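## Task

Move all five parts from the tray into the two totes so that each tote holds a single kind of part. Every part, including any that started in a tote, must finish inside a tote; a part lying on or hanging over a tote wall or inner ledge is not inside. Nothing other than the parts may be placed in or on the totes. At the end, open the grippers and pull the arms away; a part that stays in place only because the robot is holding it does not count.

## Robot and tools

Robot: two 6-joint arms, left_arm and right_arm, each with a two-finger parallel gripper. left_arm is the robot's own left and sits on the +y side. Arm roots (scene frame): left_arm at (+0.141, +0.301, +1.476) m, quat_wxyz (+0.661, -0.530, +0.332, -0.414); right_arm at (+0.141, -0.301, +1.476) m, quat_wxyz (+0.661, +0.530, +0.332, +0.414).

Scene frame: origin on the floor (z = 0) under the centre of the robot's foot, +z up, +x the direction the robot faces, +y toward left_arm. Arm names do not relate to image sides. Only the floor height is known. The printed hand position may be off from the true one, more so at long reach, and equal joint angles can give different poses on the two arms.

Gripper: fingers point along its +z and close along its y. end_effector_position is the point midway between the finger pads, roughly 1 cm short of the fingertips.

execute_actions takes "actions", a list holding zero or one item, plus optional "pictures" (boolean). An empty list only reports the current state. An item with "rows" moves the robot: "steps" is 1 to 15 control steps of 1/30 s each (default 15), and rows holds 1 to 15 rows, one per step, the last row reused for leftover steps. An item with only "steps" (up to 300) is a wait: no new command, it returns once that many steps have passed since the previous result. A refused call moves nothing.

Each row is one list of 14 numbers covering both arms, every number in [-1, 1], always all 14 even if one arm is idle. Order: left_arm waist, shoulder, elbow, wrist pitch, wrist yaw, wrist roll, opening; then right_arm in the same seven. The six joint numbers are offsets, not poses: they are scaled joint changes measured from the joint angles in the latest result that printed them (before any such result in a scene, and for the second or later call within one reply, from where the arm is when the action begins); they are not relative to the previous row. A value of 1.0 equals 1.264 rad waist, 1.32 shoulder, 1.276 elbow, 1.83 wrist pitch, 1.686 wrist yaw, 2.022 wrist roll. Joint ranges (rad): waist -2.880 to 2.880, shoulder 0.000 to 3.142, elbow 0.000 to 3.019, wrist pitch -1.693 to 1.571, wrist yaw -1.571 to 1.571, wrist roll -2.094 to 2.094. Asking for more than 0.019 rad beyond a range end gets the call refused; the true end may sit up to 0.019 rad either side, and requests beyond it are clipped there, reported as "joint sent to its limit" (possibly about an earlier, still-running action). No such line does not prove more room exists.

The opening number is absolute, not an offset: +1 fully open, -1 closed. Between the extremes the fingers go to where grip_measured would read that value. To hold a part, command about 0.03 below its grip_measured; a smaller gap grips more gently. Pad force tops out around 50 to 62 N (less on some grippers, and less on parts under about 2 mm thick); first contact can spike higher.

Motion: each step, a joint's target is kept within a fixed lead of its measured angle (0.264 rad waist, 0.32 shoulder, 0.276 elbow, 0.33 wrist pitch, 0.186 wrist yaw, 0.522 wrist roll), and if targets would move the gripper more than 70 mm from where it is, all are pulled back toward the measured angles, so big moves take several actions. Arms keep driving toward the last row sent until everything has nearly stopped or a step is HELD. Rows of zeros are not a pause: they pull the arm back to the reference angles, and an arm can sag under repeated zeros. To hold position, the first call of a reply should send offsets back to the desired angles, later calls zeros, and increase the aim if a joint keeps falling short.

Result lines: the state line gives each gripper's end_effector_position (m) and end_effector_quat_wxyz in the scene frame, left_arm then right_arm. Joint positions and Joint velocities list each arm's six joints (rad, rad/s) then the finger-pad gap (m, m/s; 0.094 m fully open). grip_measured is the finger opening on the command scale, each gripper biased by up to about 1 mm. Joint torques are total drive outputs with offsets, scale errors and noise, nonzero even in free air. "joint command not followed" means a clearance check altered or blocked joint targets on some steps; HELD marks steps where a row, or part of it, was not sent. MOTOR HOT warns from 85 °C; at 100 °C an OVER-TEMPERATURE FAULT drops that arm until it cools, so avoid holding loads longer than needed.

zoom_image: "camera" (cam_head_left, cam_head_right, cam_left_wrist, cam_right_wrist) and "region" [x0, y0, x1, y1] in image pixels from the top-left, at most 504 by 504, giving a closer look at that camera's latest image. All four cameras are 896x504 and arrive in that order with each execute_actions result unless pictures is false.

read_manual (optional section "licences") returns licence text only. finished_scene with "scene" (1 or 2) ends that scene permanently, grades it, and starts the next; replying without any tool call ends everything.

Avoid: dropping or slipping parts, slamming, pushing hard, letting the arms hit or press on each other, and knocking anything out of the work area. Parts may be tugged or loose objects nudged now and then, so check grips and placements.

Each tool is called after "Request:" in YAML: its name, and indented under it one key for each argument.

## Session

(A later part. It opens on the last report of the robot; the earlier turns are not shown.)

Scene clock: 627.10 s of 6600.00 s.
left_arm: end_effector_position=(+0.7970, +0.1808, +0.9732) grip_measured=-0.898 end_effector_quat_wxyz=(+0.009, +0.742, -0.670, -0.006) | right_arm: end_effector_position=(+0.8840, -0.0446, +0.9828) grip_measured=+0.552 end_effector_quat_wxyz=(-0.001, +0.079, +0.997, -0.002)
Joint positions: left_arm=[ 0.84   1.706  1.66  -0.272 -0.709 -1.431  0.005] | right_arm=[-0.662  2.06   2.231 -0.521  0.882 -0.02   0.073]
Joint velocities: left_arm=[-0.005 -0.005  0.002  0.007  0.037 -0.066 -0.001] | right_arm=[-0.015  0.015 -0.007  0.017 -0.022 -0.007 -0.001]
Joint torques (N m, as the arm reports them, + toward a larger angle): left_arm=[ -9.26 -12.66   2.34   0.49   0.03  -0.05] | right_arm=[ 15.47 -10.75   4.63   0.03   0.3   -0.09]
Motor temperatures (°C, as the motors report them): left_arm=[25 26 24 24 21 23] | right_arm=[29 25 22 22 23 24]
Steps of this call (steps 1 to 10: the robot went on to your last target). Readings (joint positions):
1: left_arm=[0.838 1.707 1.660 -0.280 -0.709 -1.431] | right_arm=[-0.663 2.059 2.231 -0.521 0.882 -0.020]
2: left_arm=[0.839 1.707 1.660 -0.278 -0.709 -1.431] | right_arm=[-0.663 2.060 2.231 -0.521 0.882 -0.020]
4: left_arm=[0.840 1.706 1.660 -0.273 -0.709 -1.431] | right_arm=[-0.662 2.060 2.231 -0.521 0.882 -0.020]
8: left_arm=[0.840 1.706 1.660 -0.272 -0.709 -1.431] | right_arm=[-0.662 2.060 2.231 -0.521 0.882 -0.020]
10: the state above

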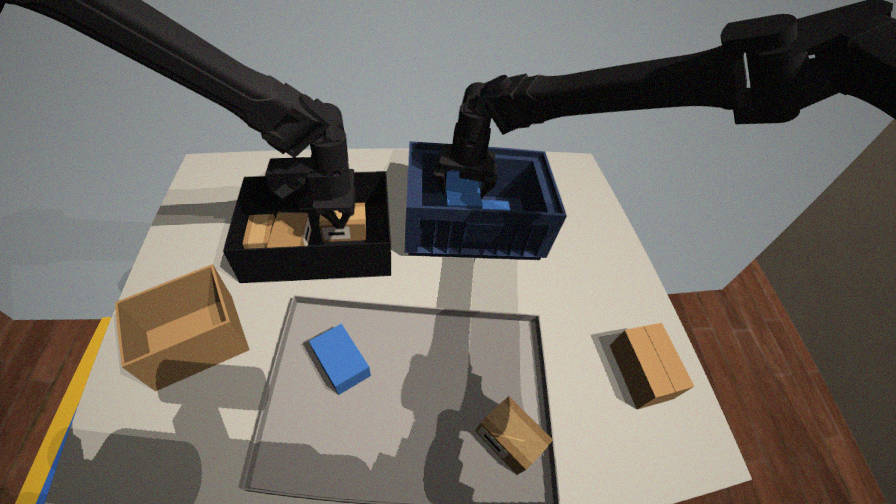

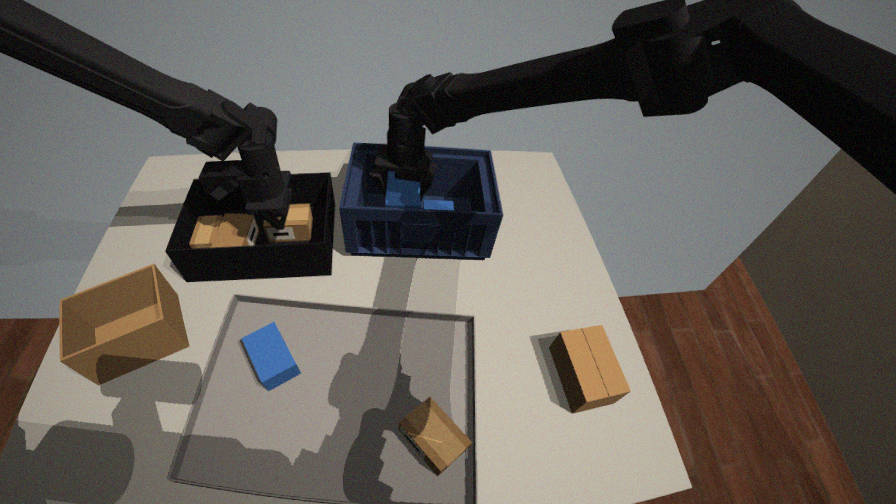

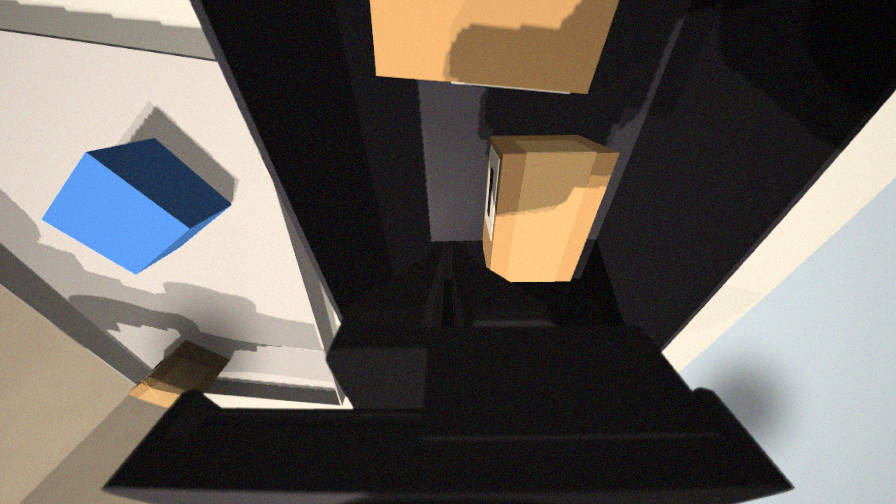

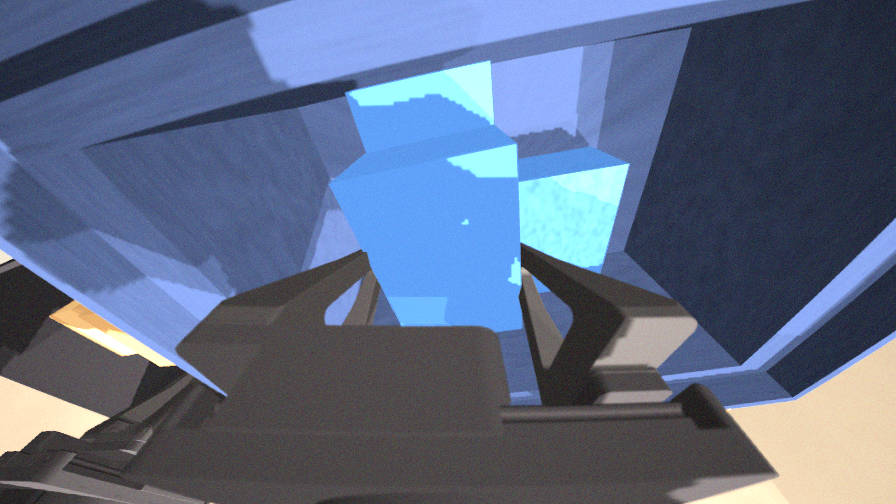

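Request:
execute_actions:
  actions: []

Scene clock: 638.93 s of 6600.00 s.
left_arm: end_effector_position=(+0.7970, +0.1808, +0.9732) grip_measured=-0.898 end_effector_quat_wxyz=(+0.009, +0.742, -0.670, -0.006) | right_arm: end_effector_position=(+0.8840, -0.0446, +0.9828) grip_measured=+0.552 end_effector_quat_wxyz=(-0.001, +0.079, +0.997, -0.002)
Joint positions: left_arm=[ 0.84   1.706  1.66  -0.272 -0.709 -1.431  0.005] | right_arm=[-0.662  2.06   2.231 -0.521  0.882 -0.02   0.073]
Joint velocities: left_arm=[-0.015 -0.005 -0.002 -0.012 -0.022 -0.037 -0.   ] | right_arm=[ 0.005 -0.005  0.007 -0.022 -0.051  0.051  0.001]
Joint torques (N m, as the arm reports them, + toward a larger angle): left_arm=[ -9.42 -12.56   2.33   0.48   0.01  -0.04] | right_arm=[ 15.16 -10.79   4.67   0.12   0.27  -0.09]
Motor temperatures (°C, as the motors report them): left_arm=[25 26 24 24 21 23] | right_arm=[29 25 23 22 23 24]
Steps of this call (steps 1 to 15: the robot went on to your last target; steps 16 to 90: nothing new was sent; then 8.83 s passed at rest). Readings (joint positions):
1: left_arm=[0.840 1.706 1.660 -0.272 -0.709 -1.431] | right_arm=[-0.662 2.060 2.231 -0.521 0.882 -0.020]
2: left_arm=[0.840 1.706 1.660 -0.272 -0.709 -1.431] | right_arm=[-0.662 2.060 2.231 -0.521 0.882 -0.020]
4: left_arm=[0.840 1.706 1.660 -0.272 -0.709 -1.431] | right_arm=[-0.662 2.060 2.231 -0.521 0.882 -0.020]
8: left_arm=[0.840 1.706 1.660 -0.272 -0.709 -1.431] | right_arm=[-0.662 2.060 2.231 -0.521 0.882 -0.020]
90: the state above
All arms were judged still, so your last target was given up. Only a new action makes them travel on or press farther. Fingers that are still opening or closing keep moving.

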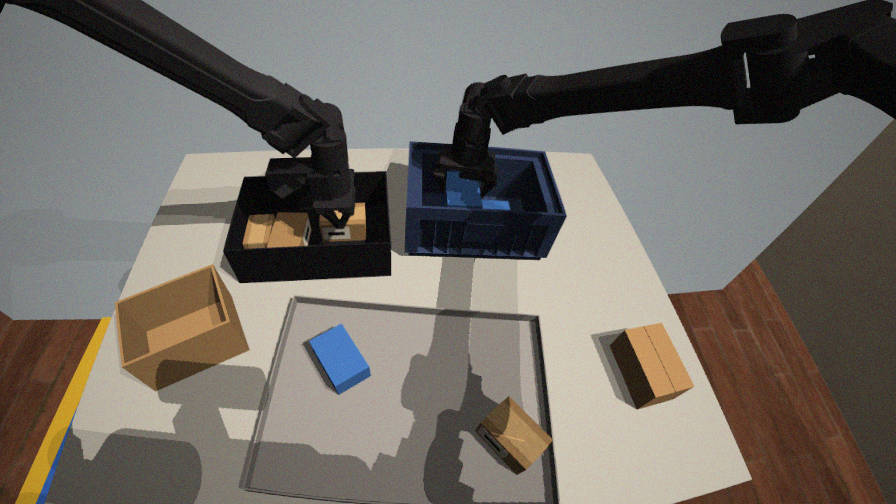

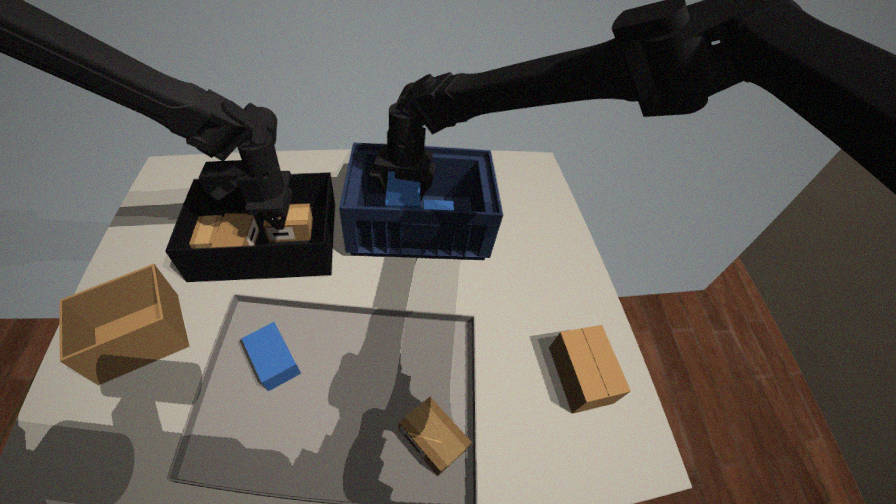

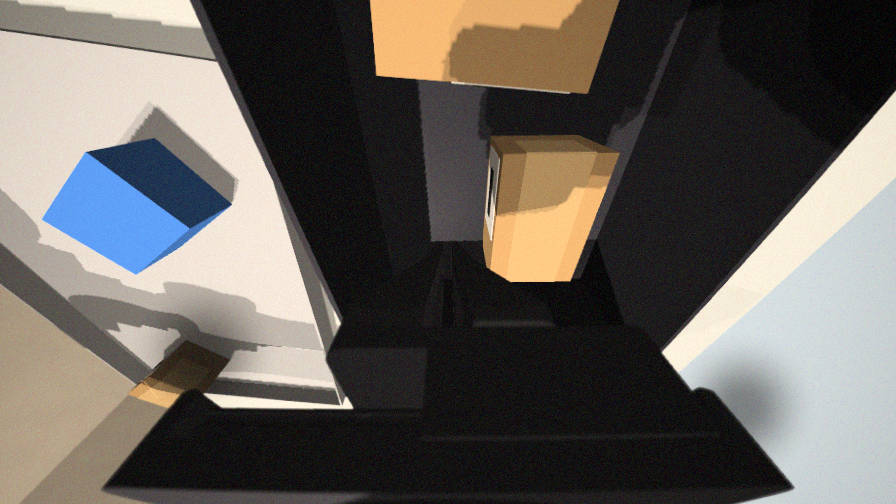

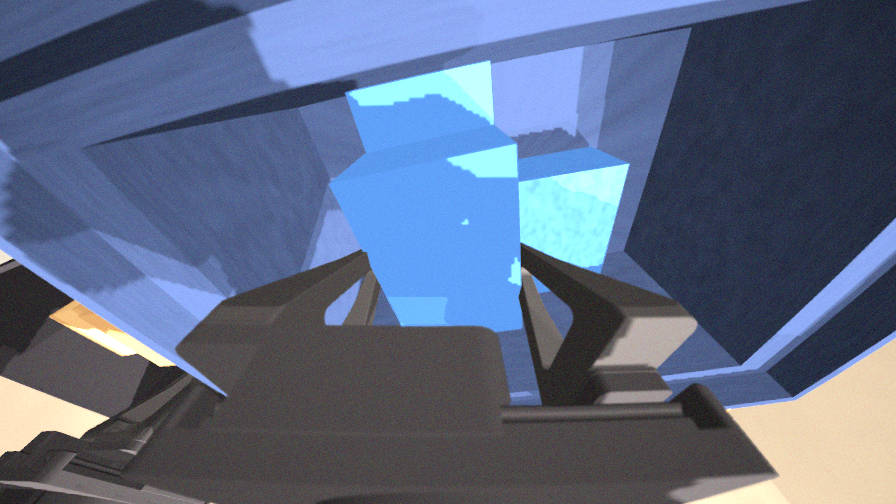

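Request:
execute_actions:
  actions:
    - {"rows":[[0.009,0.016,0.018,0.003,0.005,0,-0.9,0,0,0,0,0,0,0.5],[0.018,0.031,0.036,0.006,0.010,0,-0.9,0,0,0,0,0,0,0.56],[0.027,0.047,0.054,0.008,0.016,0,-0.9,0,0,0,0,0,0,0.62],[0.036,0.062,0.072,0.011,0.021,0,-0.9,0,0,0,0,0,0,0.68],[0.045,0.078,0.09,0.014,0.026,0,-0.9,0,0,0,0,0,0,0.74],[0.045,0.078,0.09,0.014,0.026,0,-0.9,0,0,0,0,0,0,0.8],[0.045,0.078,0.09,0.014,0.026,0,-0.9,0,0,0,0,0,0,0.85]],"steps":15}

Scene clock: 646.30 s of 6600.00 s.
left_arm: end_effector_position=(+0.7994, +0.1778, +0.9245) grip_measured=-0.898 end_effector_quat_wxyz=(+0.006, +0.750, -0.662, -0.005) | right_arm: end_effector_position=(+0.8840, -0.0446, +0.9828) grip_measured=+0.848 end_effector_quat_wxyz=(-0.001, +0.079, +0.997, -0.002)
Joint positions: left_arm=[ 0.886  1.811  1.772 -0.26  -0.667 -1.431  0.005] | right_arm=[-0.662  2.06   2.231 -0.521  0.882 -0.02   0.087]
Joint velocities: left_arm=[-0.005 -0.005  0.002 -0.002  0.037 -0.051 -0.   ] | right_arm=[-0.005 -0.005  0.007 -0.017  0.007 -0.022  0.   ]
Joint torques (N m, as the arm reports them, + toward a larger angle): left_arm=[-10.03 -11.82   2.22   0.3    0.    -0.14] | right_arm=[ 12.28 -11.71   2.74   0.44   0.09  -0.08]
Motor temperatures (°C, as the motors report them): left_arm=[25 26 24 24 21 23] | right_arm=[29 25 23 22 23 24]
Steps of this call (steps 1 to 90: nothing new was sent; then 3.87 s passed at rest; steps 91 to 105: all 15 steps of this action). Readings (joint positions):
91: left_arm=[0.840 1.706 1.660 -0.272 -0.707 -1.431] | right_arm=[-0.662 2.060 2.231 -0.521 0.882 -0.020]
92: left_arm=[0.840 1.709 1.665 -0.272 -0.701 -1.431] | right_arm=[-0.662 2.060 2.231 -0.521 0.882 -0.020]
94: left_arm=[0.843 1.728 1.695 -0.272 -0.684 -1.431] | right_arm=[-0.662 2.060 2.231 -0.521 0.882 -0.020]
98: left_arm=[0.863 1.785 1.770 -0.261 -0.667 -1.431] | right_arm=[-0.662 2.060 2.231 -0.521 0.882 -0.020]
105: the state above

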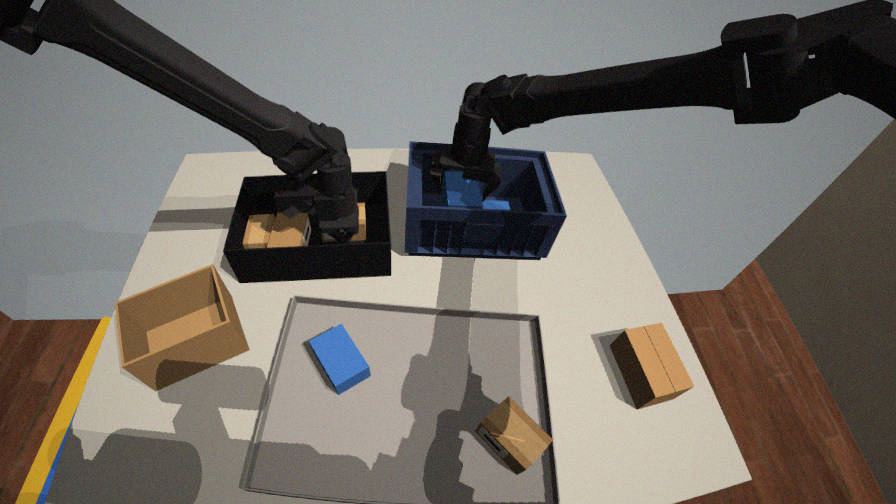

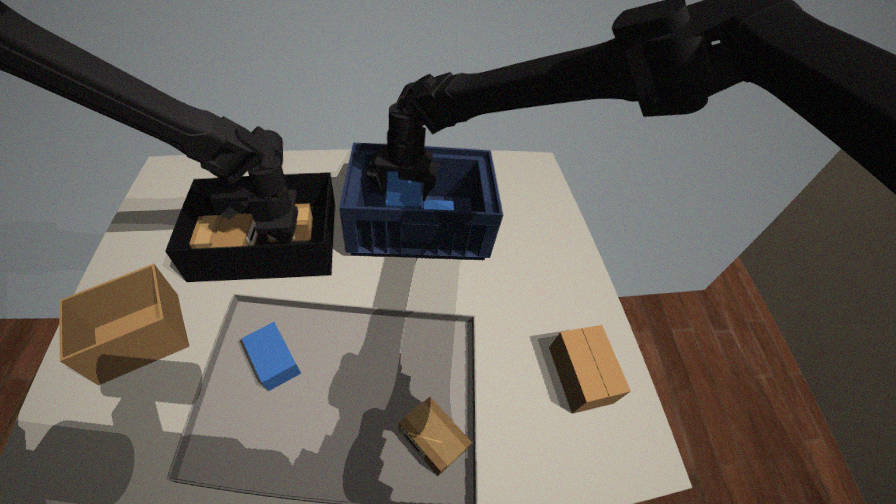

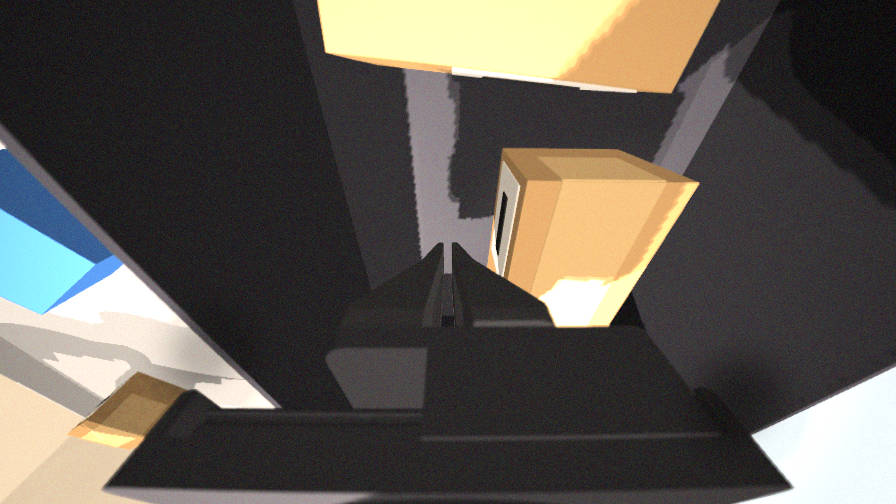

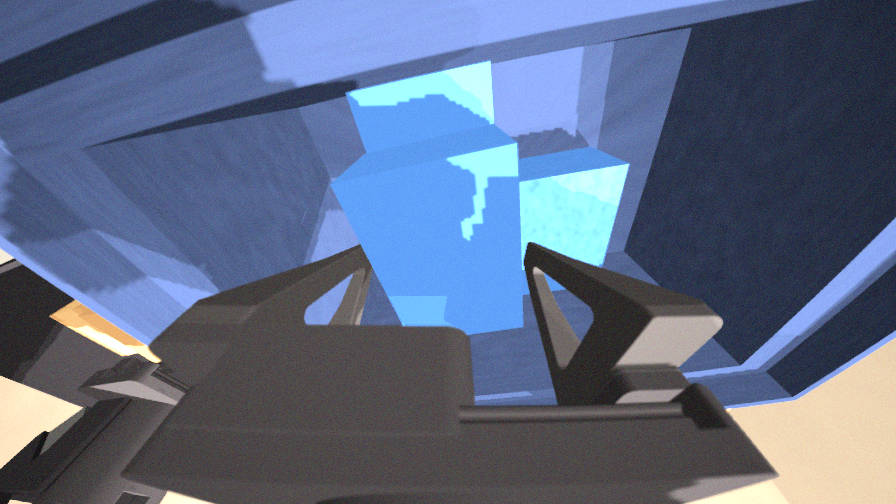

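Request:
execute_actions:
  actions:
    - {"rows":[[-0.004,0.004,0.012,-0.006,0,0,-0.9,0.03,0,0,0,0,0,0.85],[-0.008,0.007,0.024,-0.012,-0.001,0,-0.9,0.04,-0.012,-0.02,0,0.005,0,0.85],[-0.012,0.011,0.036,-0.019,-0.002,0,-0.9,0.05,-0.024,-0.034,-0.002,0.011,0,0.85],[-0.016,0.014,0.048,-0.025,-0.002,0,-0.9,0.06,-0.036,-0.046,-0.003,0.016,0,0.85],[-0.02,0.018,0.06,-0.031,-0.003,0,-0.9,0.068,-0.048,-0.059,-0.005,0.021,0,0.85],[-0.022,0.022,0.072,-0.037,-0.004,0,-0.9,0.076,-0.06,-0.072,-0.007,0.027,0,0.85],[-0.024,0.025,0.084,-0.043,-0.004,0,-0.9,0.084,-0.073,-0.085,-0.009,0.032,0,0.85],[-0.025,0.029,0.095,-0.05,-0.005,0,-0.9,0.091,-0.085,-0.098,-0.011,0.037,0,0.85],[-0.025,0.032,0.107,-0.056,-0.005,0,-0.9,0.098,-0.097,-0.111,-0.013,0.043,0,0.85],[-0.025,0.036,0.119,-0.062,-0.006,0,-0.9,0.104,-0.11,-0.124,-0.015,0.048,0,0.85],[-0.025,0.04,0.131,-0.068,-0.007,0,-0.9,0.11,-0.122,-0.137,-0.017,0.054,0,0.85],[-0.025,0.043,0.143,-0.074,-0.007,0,-0.9,0.115,-0.134,-0.15,-0.019,0.059,0,0.85],[-0.025,0.047,0.155,-0.08,-0.008,0,-0.9,0.118,-0.146,-0.162,-0.021,0.064,0,0.85],[-0.025,0.05,0.167,-0.087,-0.008,0,-0.9,0.12,-0.155,-0.172,-0.023,0.068,0,0.85],[-0.025,0.054,0.179,-0.093,-0.009,0,-0.9,0.12,-0.158,-0.178,-0.024,0.07,0,0.85]],"steps":15}
  pictures: false

Request:
execute_actions:
  actions:
    - {"steps":10}

Scene clock: 662.50 s of 6600.00 s.
left_arm: end_effector_position=(+0.8440, +0.1886, +0.9227) grip_measured=-0.898 end_effector_quat_wxyz=(+0.002, +0.750, -0.661, -0.008) | right_arm: end_effector_position=(+0.8629, -0.0297, +1.0633) grip_measured=+0.848 end_effector_quat_wxyz=(-0.014, +0.028, +0.999, -0.005)
Joint positions: left_arm=[ 0.883  1.861  1.954 -0.39  -0.679 -1.431  0.005] | right_arm=[-0.557  1.925  2.026 -0.548  0.989 -0.02   0.087]
Joint velocities: left_arm=[-0.015  0.112  0.418 -0.335 -0.037  0.007  0.001] | right_arm=[ 0.317 -0.513 -0.393 -0.115  0.183  0.066 -0.001]
Joint torques (N m, as the arm reports them, + toward a larger angle): left_arm=[-13.36 -11.71   4.43  -0.93  -0.16  -0.13] | right_arm=[ 13.72 -14.35   2.47  -0.22   0.37  -0.07]
Motor temperatures (°C, as the motors report them): left_arm=[25 26 24 24 21 23] | right_arm=[29 25 22 22 23 24]
Steps of this call (steps 1 to 15: the robot went on to your last target; steps 16 to 90: nothing new was sent; then 12.70 s passed at rest; steps 91 to 105: all 15 steps of this action). Readings (joint positions):
91: left_arm=[0.886 1.811 1.772 -0.260 -0.667 -1.431] | right_arm=[-0.662 2.060 2.231 -0.521 0.882 -0.020]
92: left_arm=[0.886 1.811 1.773 -0.261 -0.667 -1.431] | right_arm=[-0.662 2.060 2.229 -0.521 0.884 -0.020]
94: left_arm=[0.886 1.816 1.787 -0.273 -0.668 -1.431] | right_arm=[-0.658 2.052 2.209 -0.521 0.898 -0.020]
98: left_arm=[0.886 1.834 1.847 -0.313 -0.672 -1.431] | right_arm=[-0.634 2.020 2.139 -0.525 0.931 -0.020]
105: the state above

Scene clock: 662.83 s of 6600.00 s.
left_arm: end_effector_position=(+0.8512, +0.1911, +0.9229) grip_measured=-0.898 end_effector_quat_wxyz=(+0.002, +0.750, -0.661, -0.008) | right_arm: end_effector_position=(+0.8939, -0.0527, +1.1028) grip_measured=+0.848 end_effector_quat_wxyz=(+0.007, +0.047, +0.999, +0.004)
Joint positions: left_arm=[ 0.883  1.869  1.984 -0.412 -0.68  -1.431  0.005] | right_arm=[-0.525  1.849  2.011 -0.555  0.997 -0.02   0.087]
Joint velocities: left_arm=[ 0.005  0.015 -0.017 -0.007  0.051 -0.007 -0.   ] | right_arm=[ 0.005 -0.005  0.002  0.017 -0.007 -0.022  0.001]
Joint torques (N m, as the arm reports them, + toward a larger angle): left_arm=[-13.47 -11.73   4.34  -0.94  -0.18  -0.14] | right_arm=[11.91 -9.93  2.18 -0.09  0.21 -0.07]
Motor temperatures (°C, as the motors report them): left_arm=[25 26 24 24 21 23] | right_arm=[29 25 22 22 23 24]
Steps of this call (steps 1 to 10: the robot went on to your last target). Readings (joint positions):
1: left_arm=[0.883 1.865 1.967 -0.399 -0.679 -1.431] | right_arm=[-0.547 1.909 2.016 -0.552 0.992 -0.020]
2: left_arm=[0.883 1.867 1.976 -0.404 -0.679 -1.431] | right_arm=[-0.538 1.896 2.011 -0.554 0.993 -0.020]
4: left_arm=[0.883 1.867 1.983 -0.408 -0.680 -1.431] | right_arm=[-0.528 1.875 2.011 -0.555 0.994 -0.020]
8: left_arm=[0.883 1.868 1.984 -0.412 -0.680 -1.431] | right_arm=[-0.525 1.850 2.011 -0.555 0.997 -0.020]
10: the state above

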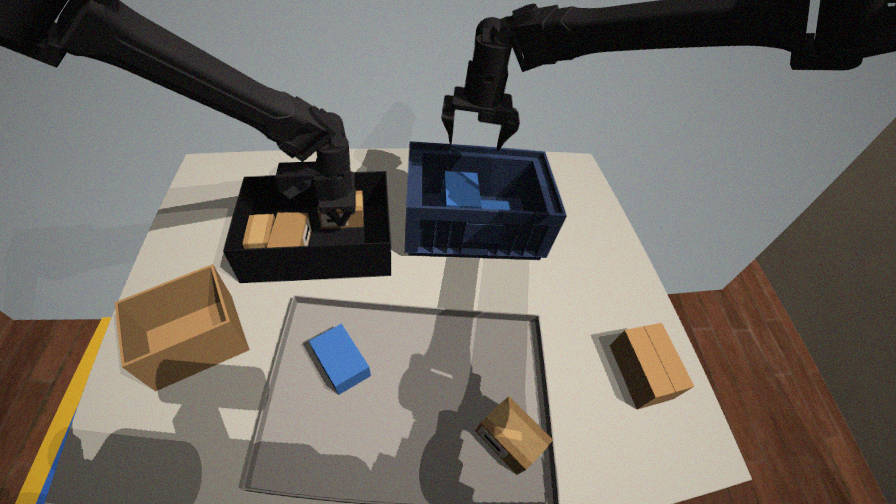

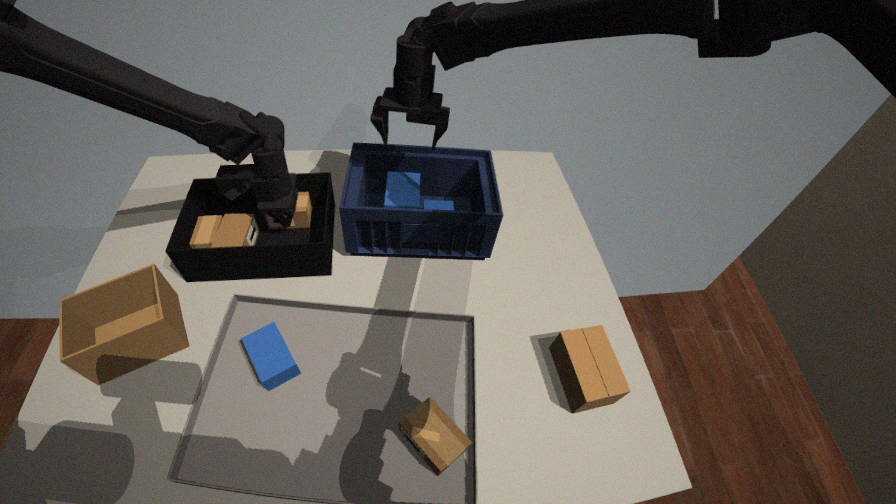

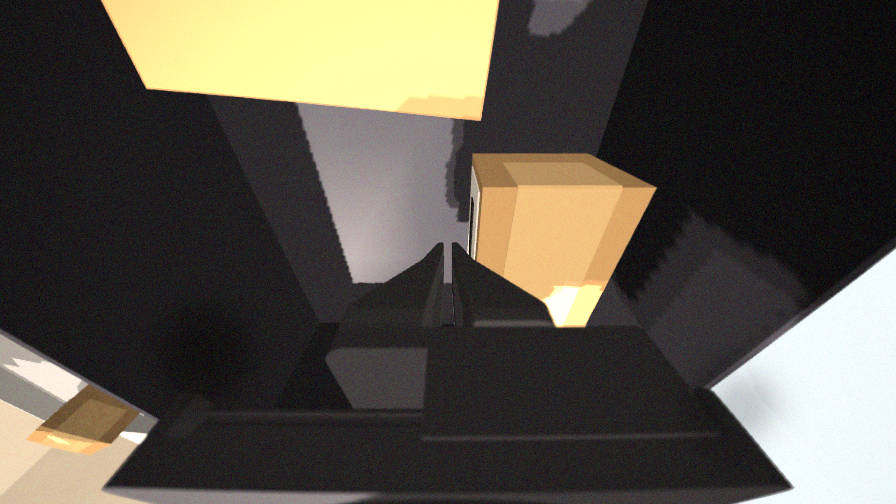

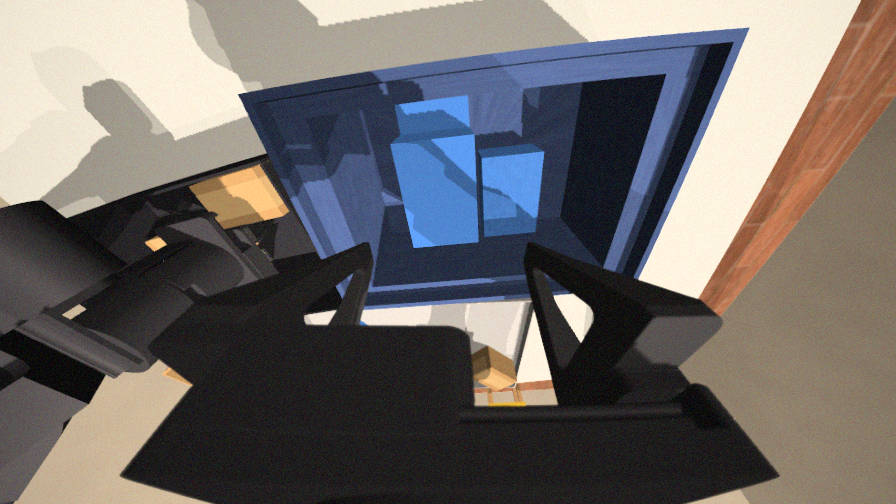

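Request:
execute_actions:
  actions:
    - {"rows":[[-0.01,-0.015,-0.045,0.015,-0.004,0,-0.9,0.015,0,-0.03,0.015,0.003,-0.02,0.85],[-0.02,-0.03,-0.085,0.03,-0.008,0,-0.9,0.025,0,-0.06,0.03,0.006,-0.04,0.85],[-0.035,-0.055,-0.12,0.035,-0.016,0,-0.9,0.035,0,-0.09,0.05,0.009,-0.06,0.85],[-0.05,-0.08,-0.155,0.04,-0.024,0,-0.9,0.045,0,-0.12,0.07,0.012,-0.08,0.85],[-0.065,-0.11,-0.19,0.045,-0.032,0,-0.9,0.052,0,-0.15,0.088,0.016,-0.1,0.85],[-0.08,-0.14,-0.225,0.05,-0.04,0,-0.9,0.058,0,-0.18,0.106,0.02,-0.12,0.85],[-0.093,-0.17,-0.26,0.054,-0.048,0,-0.9,0.063,0.002,-0.21,0.124,0.023,-0.14,0.85],[-0.105,-0.2,-0.295,0.058,-0.056,0,-0.9,0.067,0.004,-0.24,0.142,0.027,-0.16,0.85],[-0.115,-0.23,-0.33,0.061,-0.064,0,-0.9,0.067,0.006,-0.27,0.16,0.03,-0.18,0.85],[-0.125,-0.26,-0.365,0.064,-0.072,0,-0.9,0.067,0.008,-0.295,0.175,0.034,-0.2,0.85],[-0.13,-0.285,-0.395,0.067,-0.079,0,-0.9,0.067,0.008,-0.315,0.19,0.034,-0.2,0.85]],"steps":15}
  pictures: false

Request:
execute_actions:
  actions:
    - {"steps":12}
  pictures: false

Scene clock: 679.73 s of 6600.00 s.
left_arm: end_effector_position=(+0.7764, +0.1775, +1.0558) grip_measured=-0.898 end_effector_quat_wxyz=(+0.019, +0.717, -0.697, -0.015) | right_arm: end_effector_position=(+0.7356, +0.0322, +1.0944) grip_measured=+0.848 end_effector_quat_wxyz=(-0.011, -0.174, +0.985, +0.003)
Joint positions: left_arm=[ 0.739  1.545  1.481 -0.325 -0.809 -1.431  0.005] | right_arm=[-0.476  1.868  1.605 -0.237  1.048 -0.361  0.087]
Joint velocities: left_arm=[-0.357 -0.708 -0.237  0.09  -0.051 -0.022 -0.   ] | right_arm=[ 0.093  0.278 -0.144  0.081  0.022 -0.374 -0.001]
Joint torques (N m, as the arm reports them, + toward a larger angle): left_arm=[-10.14 -10.9    3.1    0.82  -0.21  -0.13] | right_arm=[ 13.99 -10.11   2.12   1.07   0.3   -0.18]
Motor temperatures (°C, as the motors report them): left_arm=[25 26 24 24 21 23] | right_arm=[29 25 22 22 23 24]
Steps of this call (steps 1 to 30: the robot went on to your last target; steps 31 to 90: nothing new was sent; then 13.40 s passed at rest; steps 91 to 105: all 15 steps of this action). Readings (joint positions):
91: left_arm=[0.883 1.869 1.977 -0.408 -0.681 -1.431] | right_arm=[-0.525 1.849 2.005 -0.551 0.997 -0.024]
92: left_arm=[0.883 1.861 1.956 -0.397 -0.685 -1.431] | right_arm=[-0.525 1.847 1.993 -0.538 1.000 -0.036]
94: left_arm=[0.880 1.828 1.876 -0.371 -0.707 -1.431] | right_arm=[-0.524 1.837 1.940 -0.490 1.010 -0.075]
98: left_arm=[0.846 1.737 1.692 -0.351 -0.755 -1.431] | right_arm=[-0.512 1.833 1.798 -0.377 1.030 -0.181]
105: the state above

Scene clock: 680.13 s of 6600.00 s.
left_arm: end_effector_position=(+0.8132, +0.1998, +1.0865) grip_measured=-0.898 end_effector_quat_wxyz=(-0.006, +0.739, -0.673, +0.012) | right_arm: end_effector_position=(+0.7318, +0.0388, +1.0950) grip_measured=+0.848 end_effector_quat_wxyz=(-0.009, -0.198, +0.980, +0.005)
Joint positions: left_arm=[ 0.718  1.477  1.486 -0.302 -0.812 -1.431  0.005] | right_arm=[-0.471  1.878  1.601 -0.219  1.05  -0.412  0.087]
Joint velocities: left_arm=[-0.005  0.083 -0.007 -0.012 -0.007 -0.007  0.   ] | right_arm=[ 0.005 -0.015 -0.002  0.012 -0.051 -0.081 -0.001]
Joint torques (N m, as the arm reports them, + toward a larger angle): left_arm=[-9.58 -9.9   1.95  0.28 -0.09 -0.13] | right_arm=[14.58 -8.85  1.37  0.82  0.22 -0.14]
Motor temperatures (°C, as the motors report them): left_arm=[25 26 24 24 21 23] | right_arm=[29 25 22 22 23 24]
Steps of this call (steps 1 to 12: the robot went on to your last target). Readings (joint positions):
1: left_arm=[0.729 1.524 1.477 -0.321 -0.809 -1.431] | right_arm=[-0.473 1.876 1.602 -0.234 1.048 -0.372]
2: left_arm=[0.722 1.508 1.478 -0.317 -0.810 -1.431] | right_arm=[-0.471 1.882 1.600 -0.232 1.048 -0.382]
4: left_arm=[0.718 1.482 1.482 -0.307 -0.810 -1.431] | right_arm=[-0.471 1.884 1.600 -0.229 1.048 -0.395]
8: left_arm=[0.718 1.467 1.487 -0.302 -0.812 -1.431] | right_arm=[-0.471 1.879 1.601 -0.220 1.050 -0.407]
12: the state above

Request:
execute_actions:
  actions:
    - {"rows":[[0,0,0,0,0,0,-0.9,0,0.025,-0.007,0.027,0,-0.02,0.85],[0,0,0,0,0,0,-0.9,0,0.05,-0.014,0.055,0,-0.04,0.85],[0,0,0,0,0,0,-0.9,0,0.08,-0.022,0.082,0,-0.065,0.85],[0,0,0,0,0,0,-0.9,0,0.11,-0.03,0.11,0,-0.085,0.85],[0,0,0,0,0,0,-0.9,0,0.14,-0.037,0.137,0,-0.107,0.85],[0,0,0,0,0,0,-0.9,0,0.17,-0.044,0.165,0,-0.128,0.85],[0,0,0,0,0,0,-0.9,0,0.2,-0.052,0.192,0,-0.15,0.85],[0,0,0,0,0,0,-0.9,0,0.228,-0.059,0.22,0,-0.171,0.85],[0,0,0,0,0,0,-0.9,0,0.255,-0.067,0.247,0.003,-0.193,0.85],[0,0,0,0,0,0,-0.9,0,0.282,-0.074,0.274,0.003,-0.214,0.85]],"steps":15}
  pictures: false

Request:
execute_actions:
  actions:
    - {"steps":12}

Scene clock: 683.03 s of 6600.00 s.
left_arm: end_effector_position=(+0.8098, +0.1956, +1.0834) grip_measured=-0.898 end_effector_quat_wxyz=(-0.003, +0.737, -0.676, +0.010) | right_arm: end_effector_position=(+0.6013, +0.1414, +1.0405) grip_measured=+0.848 end_effector_quat_wxyz=(+0.010, -0.300, +0.954, -0.001)
Joint positions: left_arm=[ 0.718  1.486  1.486 -0.302 -0.812 -1.431  0.005] | right_arm=[-0.471  2.167  1.552  0.198  1.05  -0.691  0.087]
Joint velocities: left_arm=[-0.005 -0.005 -0.012 -0.002 -0.051  0.037 -0.   ] | right_arm=[ 0.005  0.806 -0.247  0.784  0.022 -0.74   0.001]
Joint torques (N m, as the arm reports them, + toward a larger angle): left_arm=[ -9.83 -11.02   2.35  -0.23  -0.07  -0.13] | right_arm=[13.82 -4.32 -1.5   0.47  0.2  -0.13]
Motor temperatures (°C, as the motors report them): left_arm=[25 26 24 24 21 23] | right_arm=[29 25 22 22 23 24]
Steps of this call (steps 1 to 30: the robot went on to your last target; steps 31 to 72: nothing new was sent; steps 73 to 87: all 15 steps of this action). Readings (joint positions):
73: left_arm=[0.718 1.486 1.486 -0.302 -0.812 -1.431] | right_arm=[-0.471 1.879 1.601 -0.213 1.050 -0.421]
74: left_arm=[0.718 1.486 1.486 -0.302 -0.812 -1.431] | right_arm=[-0.471 1.884 1.600 -0.192 1.050 -0.431]
76: left_arm=[0.718 1.486 1.486 -0.302 -0.812 -1.431] | right_arm=[-0.471 1.905 1.600 -0.119 1.050 -0.467]
80: left_arm=[0.718 1.486 1.486 -0.302 -0.812 -1.431] | right_arm=[-0.471 1.982 1.594 -0.002 1.050 -0.538]
87: the state above

Scene clock: 683.43 s of 6600.00 s.
left_arm: end_effector_position=(+0.8098, +0.1956, +1.0834) grip_measured=-0.898 end_effector_quat_wxyz=(-0.003, +0.737, -0.676, +0.010) | right_arm: end_effector_position=(+0.5050, +0.1682, +1.0279) grip_measured=+0.848 end_effector_quat_wxyz=(-0.014, -0.407, +0.913, +0.009)
Joint positions: left_arm=[ 0.718  1.486  1.486 -0.302 -0.812 -1.431  0.005] | right_arm=[-0.471  2.284  1.495  0.265  1.05  -0.828  0.087]
Joint velocities: left_arm=[ 0.005  0.005  0.007 -0.007  0.066  0.022  0.   ] | right_arm=[-0.005 -0.161  0.032  0.066  0.022 -0.095  0.   ]
Joint torques (N m, as the arm reports them, + toward a larger angle): left_arm=[ -9.85 -11.01   2.36  -0.27  -0.06  -0.13] | right_arm=[14.12 -6.51  0.06  0.74  0.21 -0.22]
Motor temperatures (°C, as the motors report them): left_arm=[25 26 24 24 21 23] | right_arm=[29 25 22 22 23 24]
Steps of this call (steps 1 to 12: the robot went on to your last target). Readings (joint positions):
1: left_arm=[0.718 1.486 1.486 -0.302 -0.812 -1.431] | right_arm=[-0.471 2.194 1.542 0.223 1.050 -0.718]
2: left_arm=[0.718 1.486 1.486 -0.302 -0.812 -1.431] | right_arm=[-0.471 2.219 1.533 0.242 1.050 -0.742]
4: left_arm=[0.718 1.486 1.486 -0.302 -0.812 -1.431] | right_arm=[-0.471 2.261 1.512 0.255 1.050 -0.777]
8: left_arm=[0.718 1.486 1.486 -0.302 -0.812 -1.431] | right_arm=[-0.471 2.295 1.492 0.256 1.050 -0.814]
12: the state above

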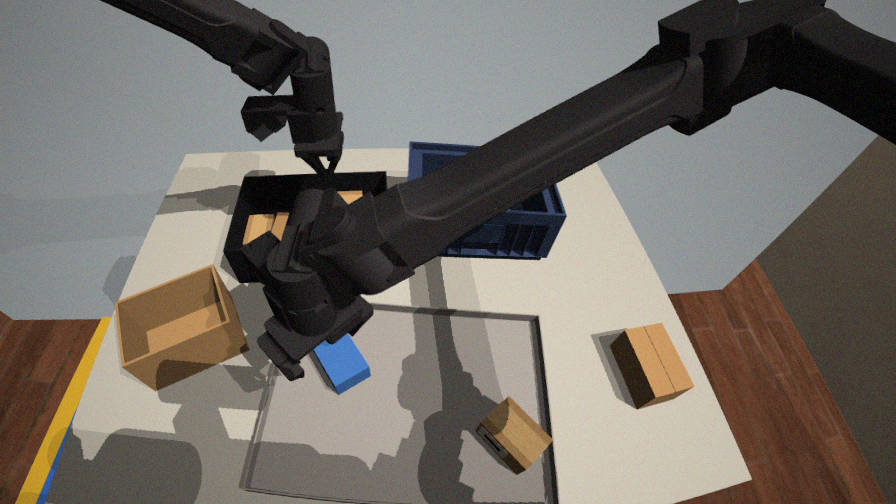

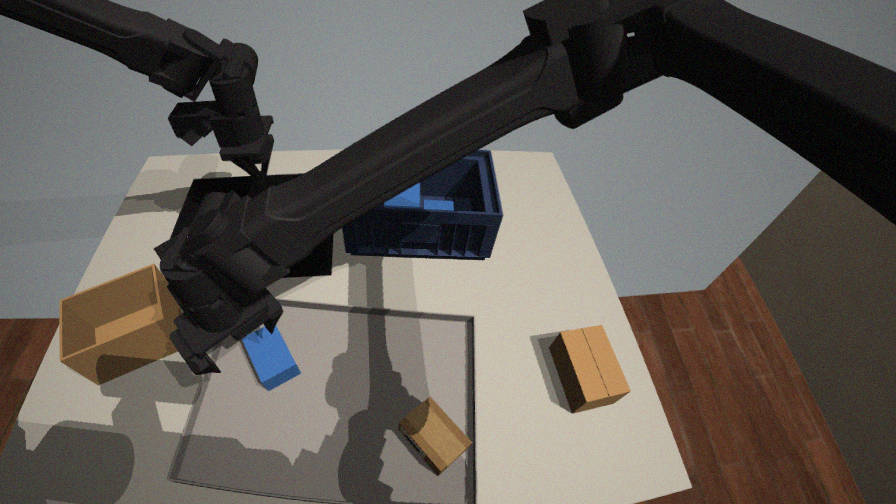

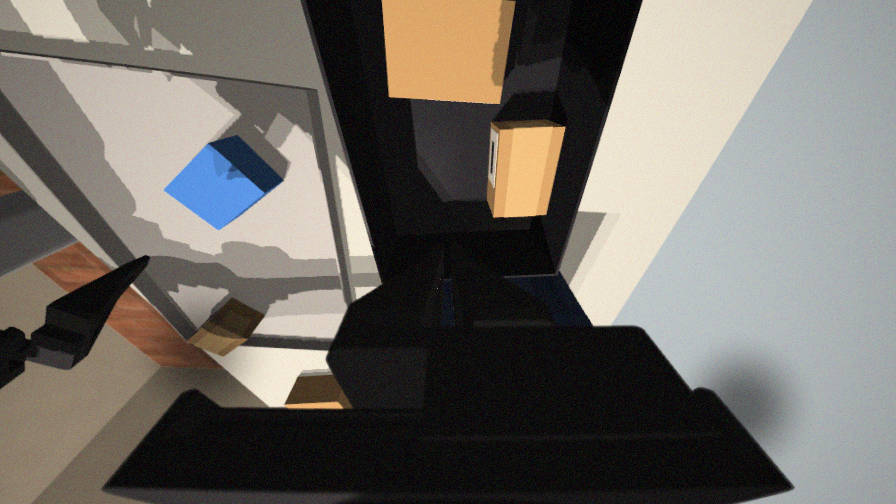

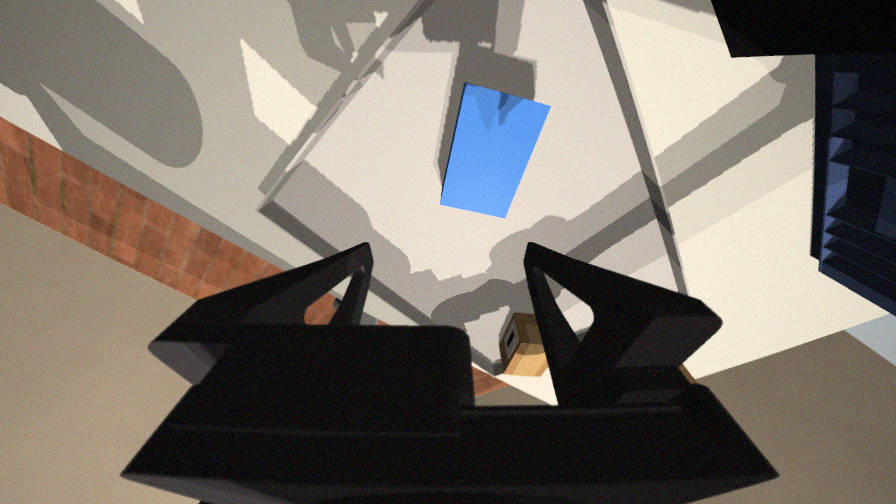

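Request:
execute_actions:
  actions:
    - {"rows":[[0,0,0,0,0,0,-0.9,-0.008,0.005,0.017,0.002,-0.005,0.007,0.85],[0,0,0,0,0,0,-0.9,-0.017,0.01,0.034,0.004,-0.01,0.014,0.85],[0,0,0,0,0,0,-0.9,-0.025,0.015,0.051,0.007,-0.016,0.02,0.85],[0,0,0,0,0,0,-0.9,-0.034,0.02,0.068,0.009,-0.021,0.027,0.85],[0,0,0,0,0,0,-0.9,-0.042,0.026,0.086,0.011,-0.026,0.034,0.85],[0,0,0,0,0,0,-0.9,-0.05,0.031,0.103,0.013,-0.032,0.04,0.85],[0,0,0,0,0,0,-0.9,-0.059,0.036,0.12,0.016,-0.037,0.047,0.85],[0,0,0,0,0,0,-0.9,-0.067,0.041,0.137,0.018,-0.042,0.054,0.85]],"steps":15}
  pictures: false

Request:
execute_actions:
  actions:
    - {"steps":8}

Scene clock: 694.90 s of 6600.00 s.
left_arm: end_effector_position=(+0.8098, +0.1956, +1.0834) grip_measured=-0.898 end_effector_quat_wxyz=(-0.003, +0.737, -0.676, +0.010) | right_arm: end_effector_position=(+0.5580, +0.1623, +0.9663) grip_measured=+0.848 end_effector_quat_wxyz=(+0.006, -0.299, +0.954, -0.002)
Joint positions: left_arm=[ 0.718  1.486  1.486 -0.302 -0.812 -1.431  0.005] | right_arm=[-0.549  2.335  1.667  0.287  0.982 -0.737  0.087]
Joint velocities: left_arm=[-0.005 -0.005 -0.007 -0.007  0.007 -0.007 -0.   ] | right_arm=[-0.132 -0.005 -0.002 -0.007 -0.051  0.095 -0.   ]
Joint torques (N m, as the arm reports them, + toward a larger angle): left_arm=[ -9.83 -10.33   2.36  -0.24  -0.06  -0.13] | right_arm=[14.21 -5.47 -0.23  0.77 -0.13 -0.01]
Motor temperatures (°C, as the motors report them): left_arm=[25 26 24 24 21 23] | right_arm=[29 25 22 22 23 24]
Steps of this call (steps 1 to 30: the robot went on to your last target; steps 31 to 90: nothing new was sent; then 7.97 s passed at rest; steps 91 to 105: all 15 steps of this action). Readings (joint positions):
91: left_arm=[0.718 1.486 1.486 -0.302 -0.812 -1.431] | right_arm=[-0.471 2.258 1.504 0.272 1.049 -0.835]
92: left_arm=[0.718 1.486 1.486 -0.302 -0.812 -1.431] | right_arm=[-0.471 2.261 1.510 0.272 1.045 -0.830]
94: left_arm=[0.718 1.486 1.486 -0.302 -0.812 -1.431] | right_arm=[-0.472 2.278 1.538 0.272 1.028 -0.816]
98: left_arm=[0.718 1.486 1.486 -0.302 -0.812 -1.431] | right_arm=[-0.492 2.322 1.623 0.275 0.990 -0.776]
105: the state above

Scene clock: 695.17 s of 6600.00 s.
left_arm: end_effector_position=(+0.8098, +0.1956, +1.0834) grip_measured=-0.898 end_effector_quat_wxyz=(-0.003, +0.737, -0.676, +0.010) | right_arm: end_effector_position=(+0.5574, +0.1592, +0.9630) grip_measured=+0.848 end_effector_quat_wxyz=(+0.004, -0.295, +0.956, -0.004)
Joint positions: left_arm=[ 0.718  1.486  1.486 -0.302 -0.812 -1.431  0.005] | right_arm=[-0.555  2.335  1.667  0.287  0.982 -0.729  0.087]
Joint velocities: left_arm=[0.015 0.005 0.012 0.017 0.022 0.037 0.   ] | right_arm=[-0.005 -0.005 -0.012 -0.002  0.051  0.051  0.   ]
Joint torques (N m, as the arm reports them, + toward a larger angle): left_arm=[ -9.85 -10.37   2.36  -0.24  -0.06  -0.13] | right_arm=[13.6  -4.47 -0.44  0.78 -0.15 -0.05]
Motor temperatures (°C, as the motors report them): left_arm=[25 26 24 24 21 23] | right_arm=[29 25 22 22 23 24]
Steps of this call (steps 1 to 8: the robot went on to your last target). Readings (joint positions):
1: left_arm=[0.718 1.486 1.486 -0.302 -0.812 -1.431] | right_arm=[-0.552 2.335 1.667 0.287 0.982 -0.735]
2: left_arm=[0.718 1.486 1.486 -0.302 -0.812 -1.431] | right_arm=[-0.554 2.335 1.667 0.287 0.982 -0.733]
4: left_arm=[0.718 1.486 1.486 -0.302 -0.812 -1.431] | right_arm=[-0.555 2.335 1.667 0.287 0.982 -0.731]
8: the state above

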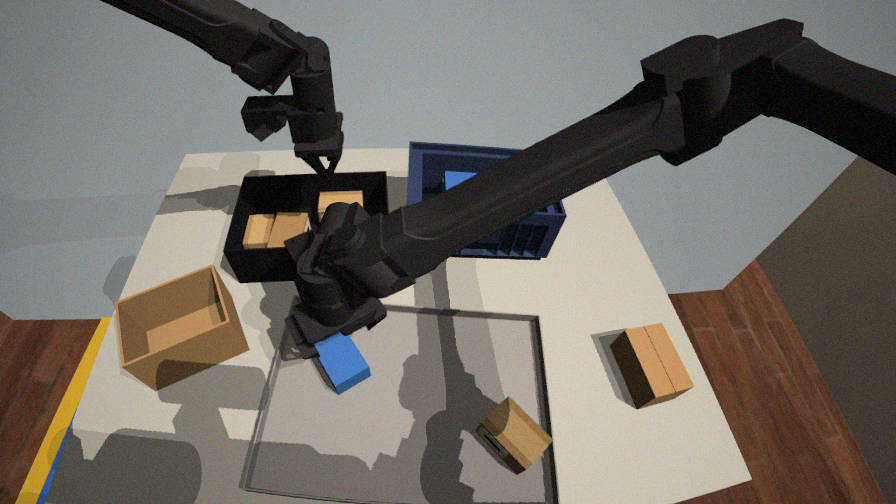

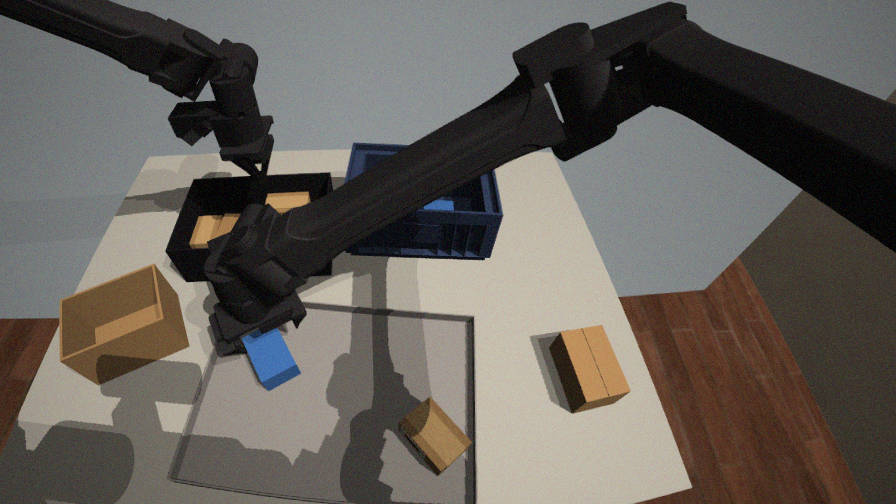

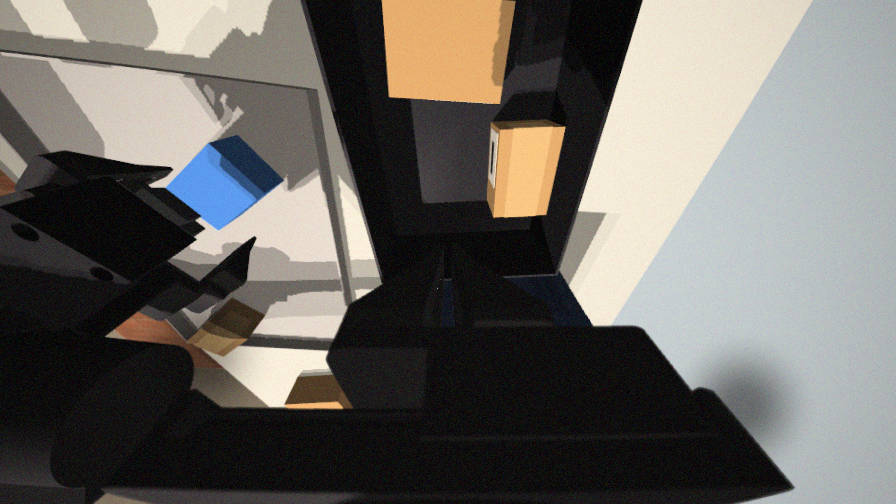

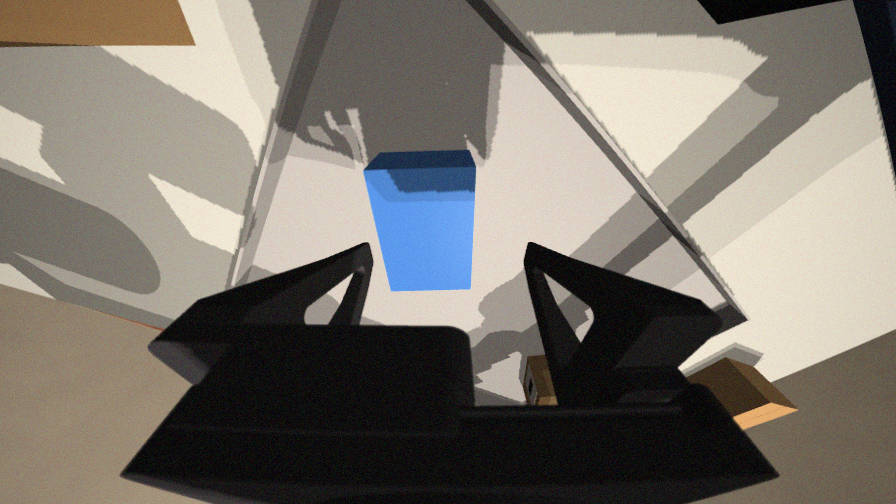

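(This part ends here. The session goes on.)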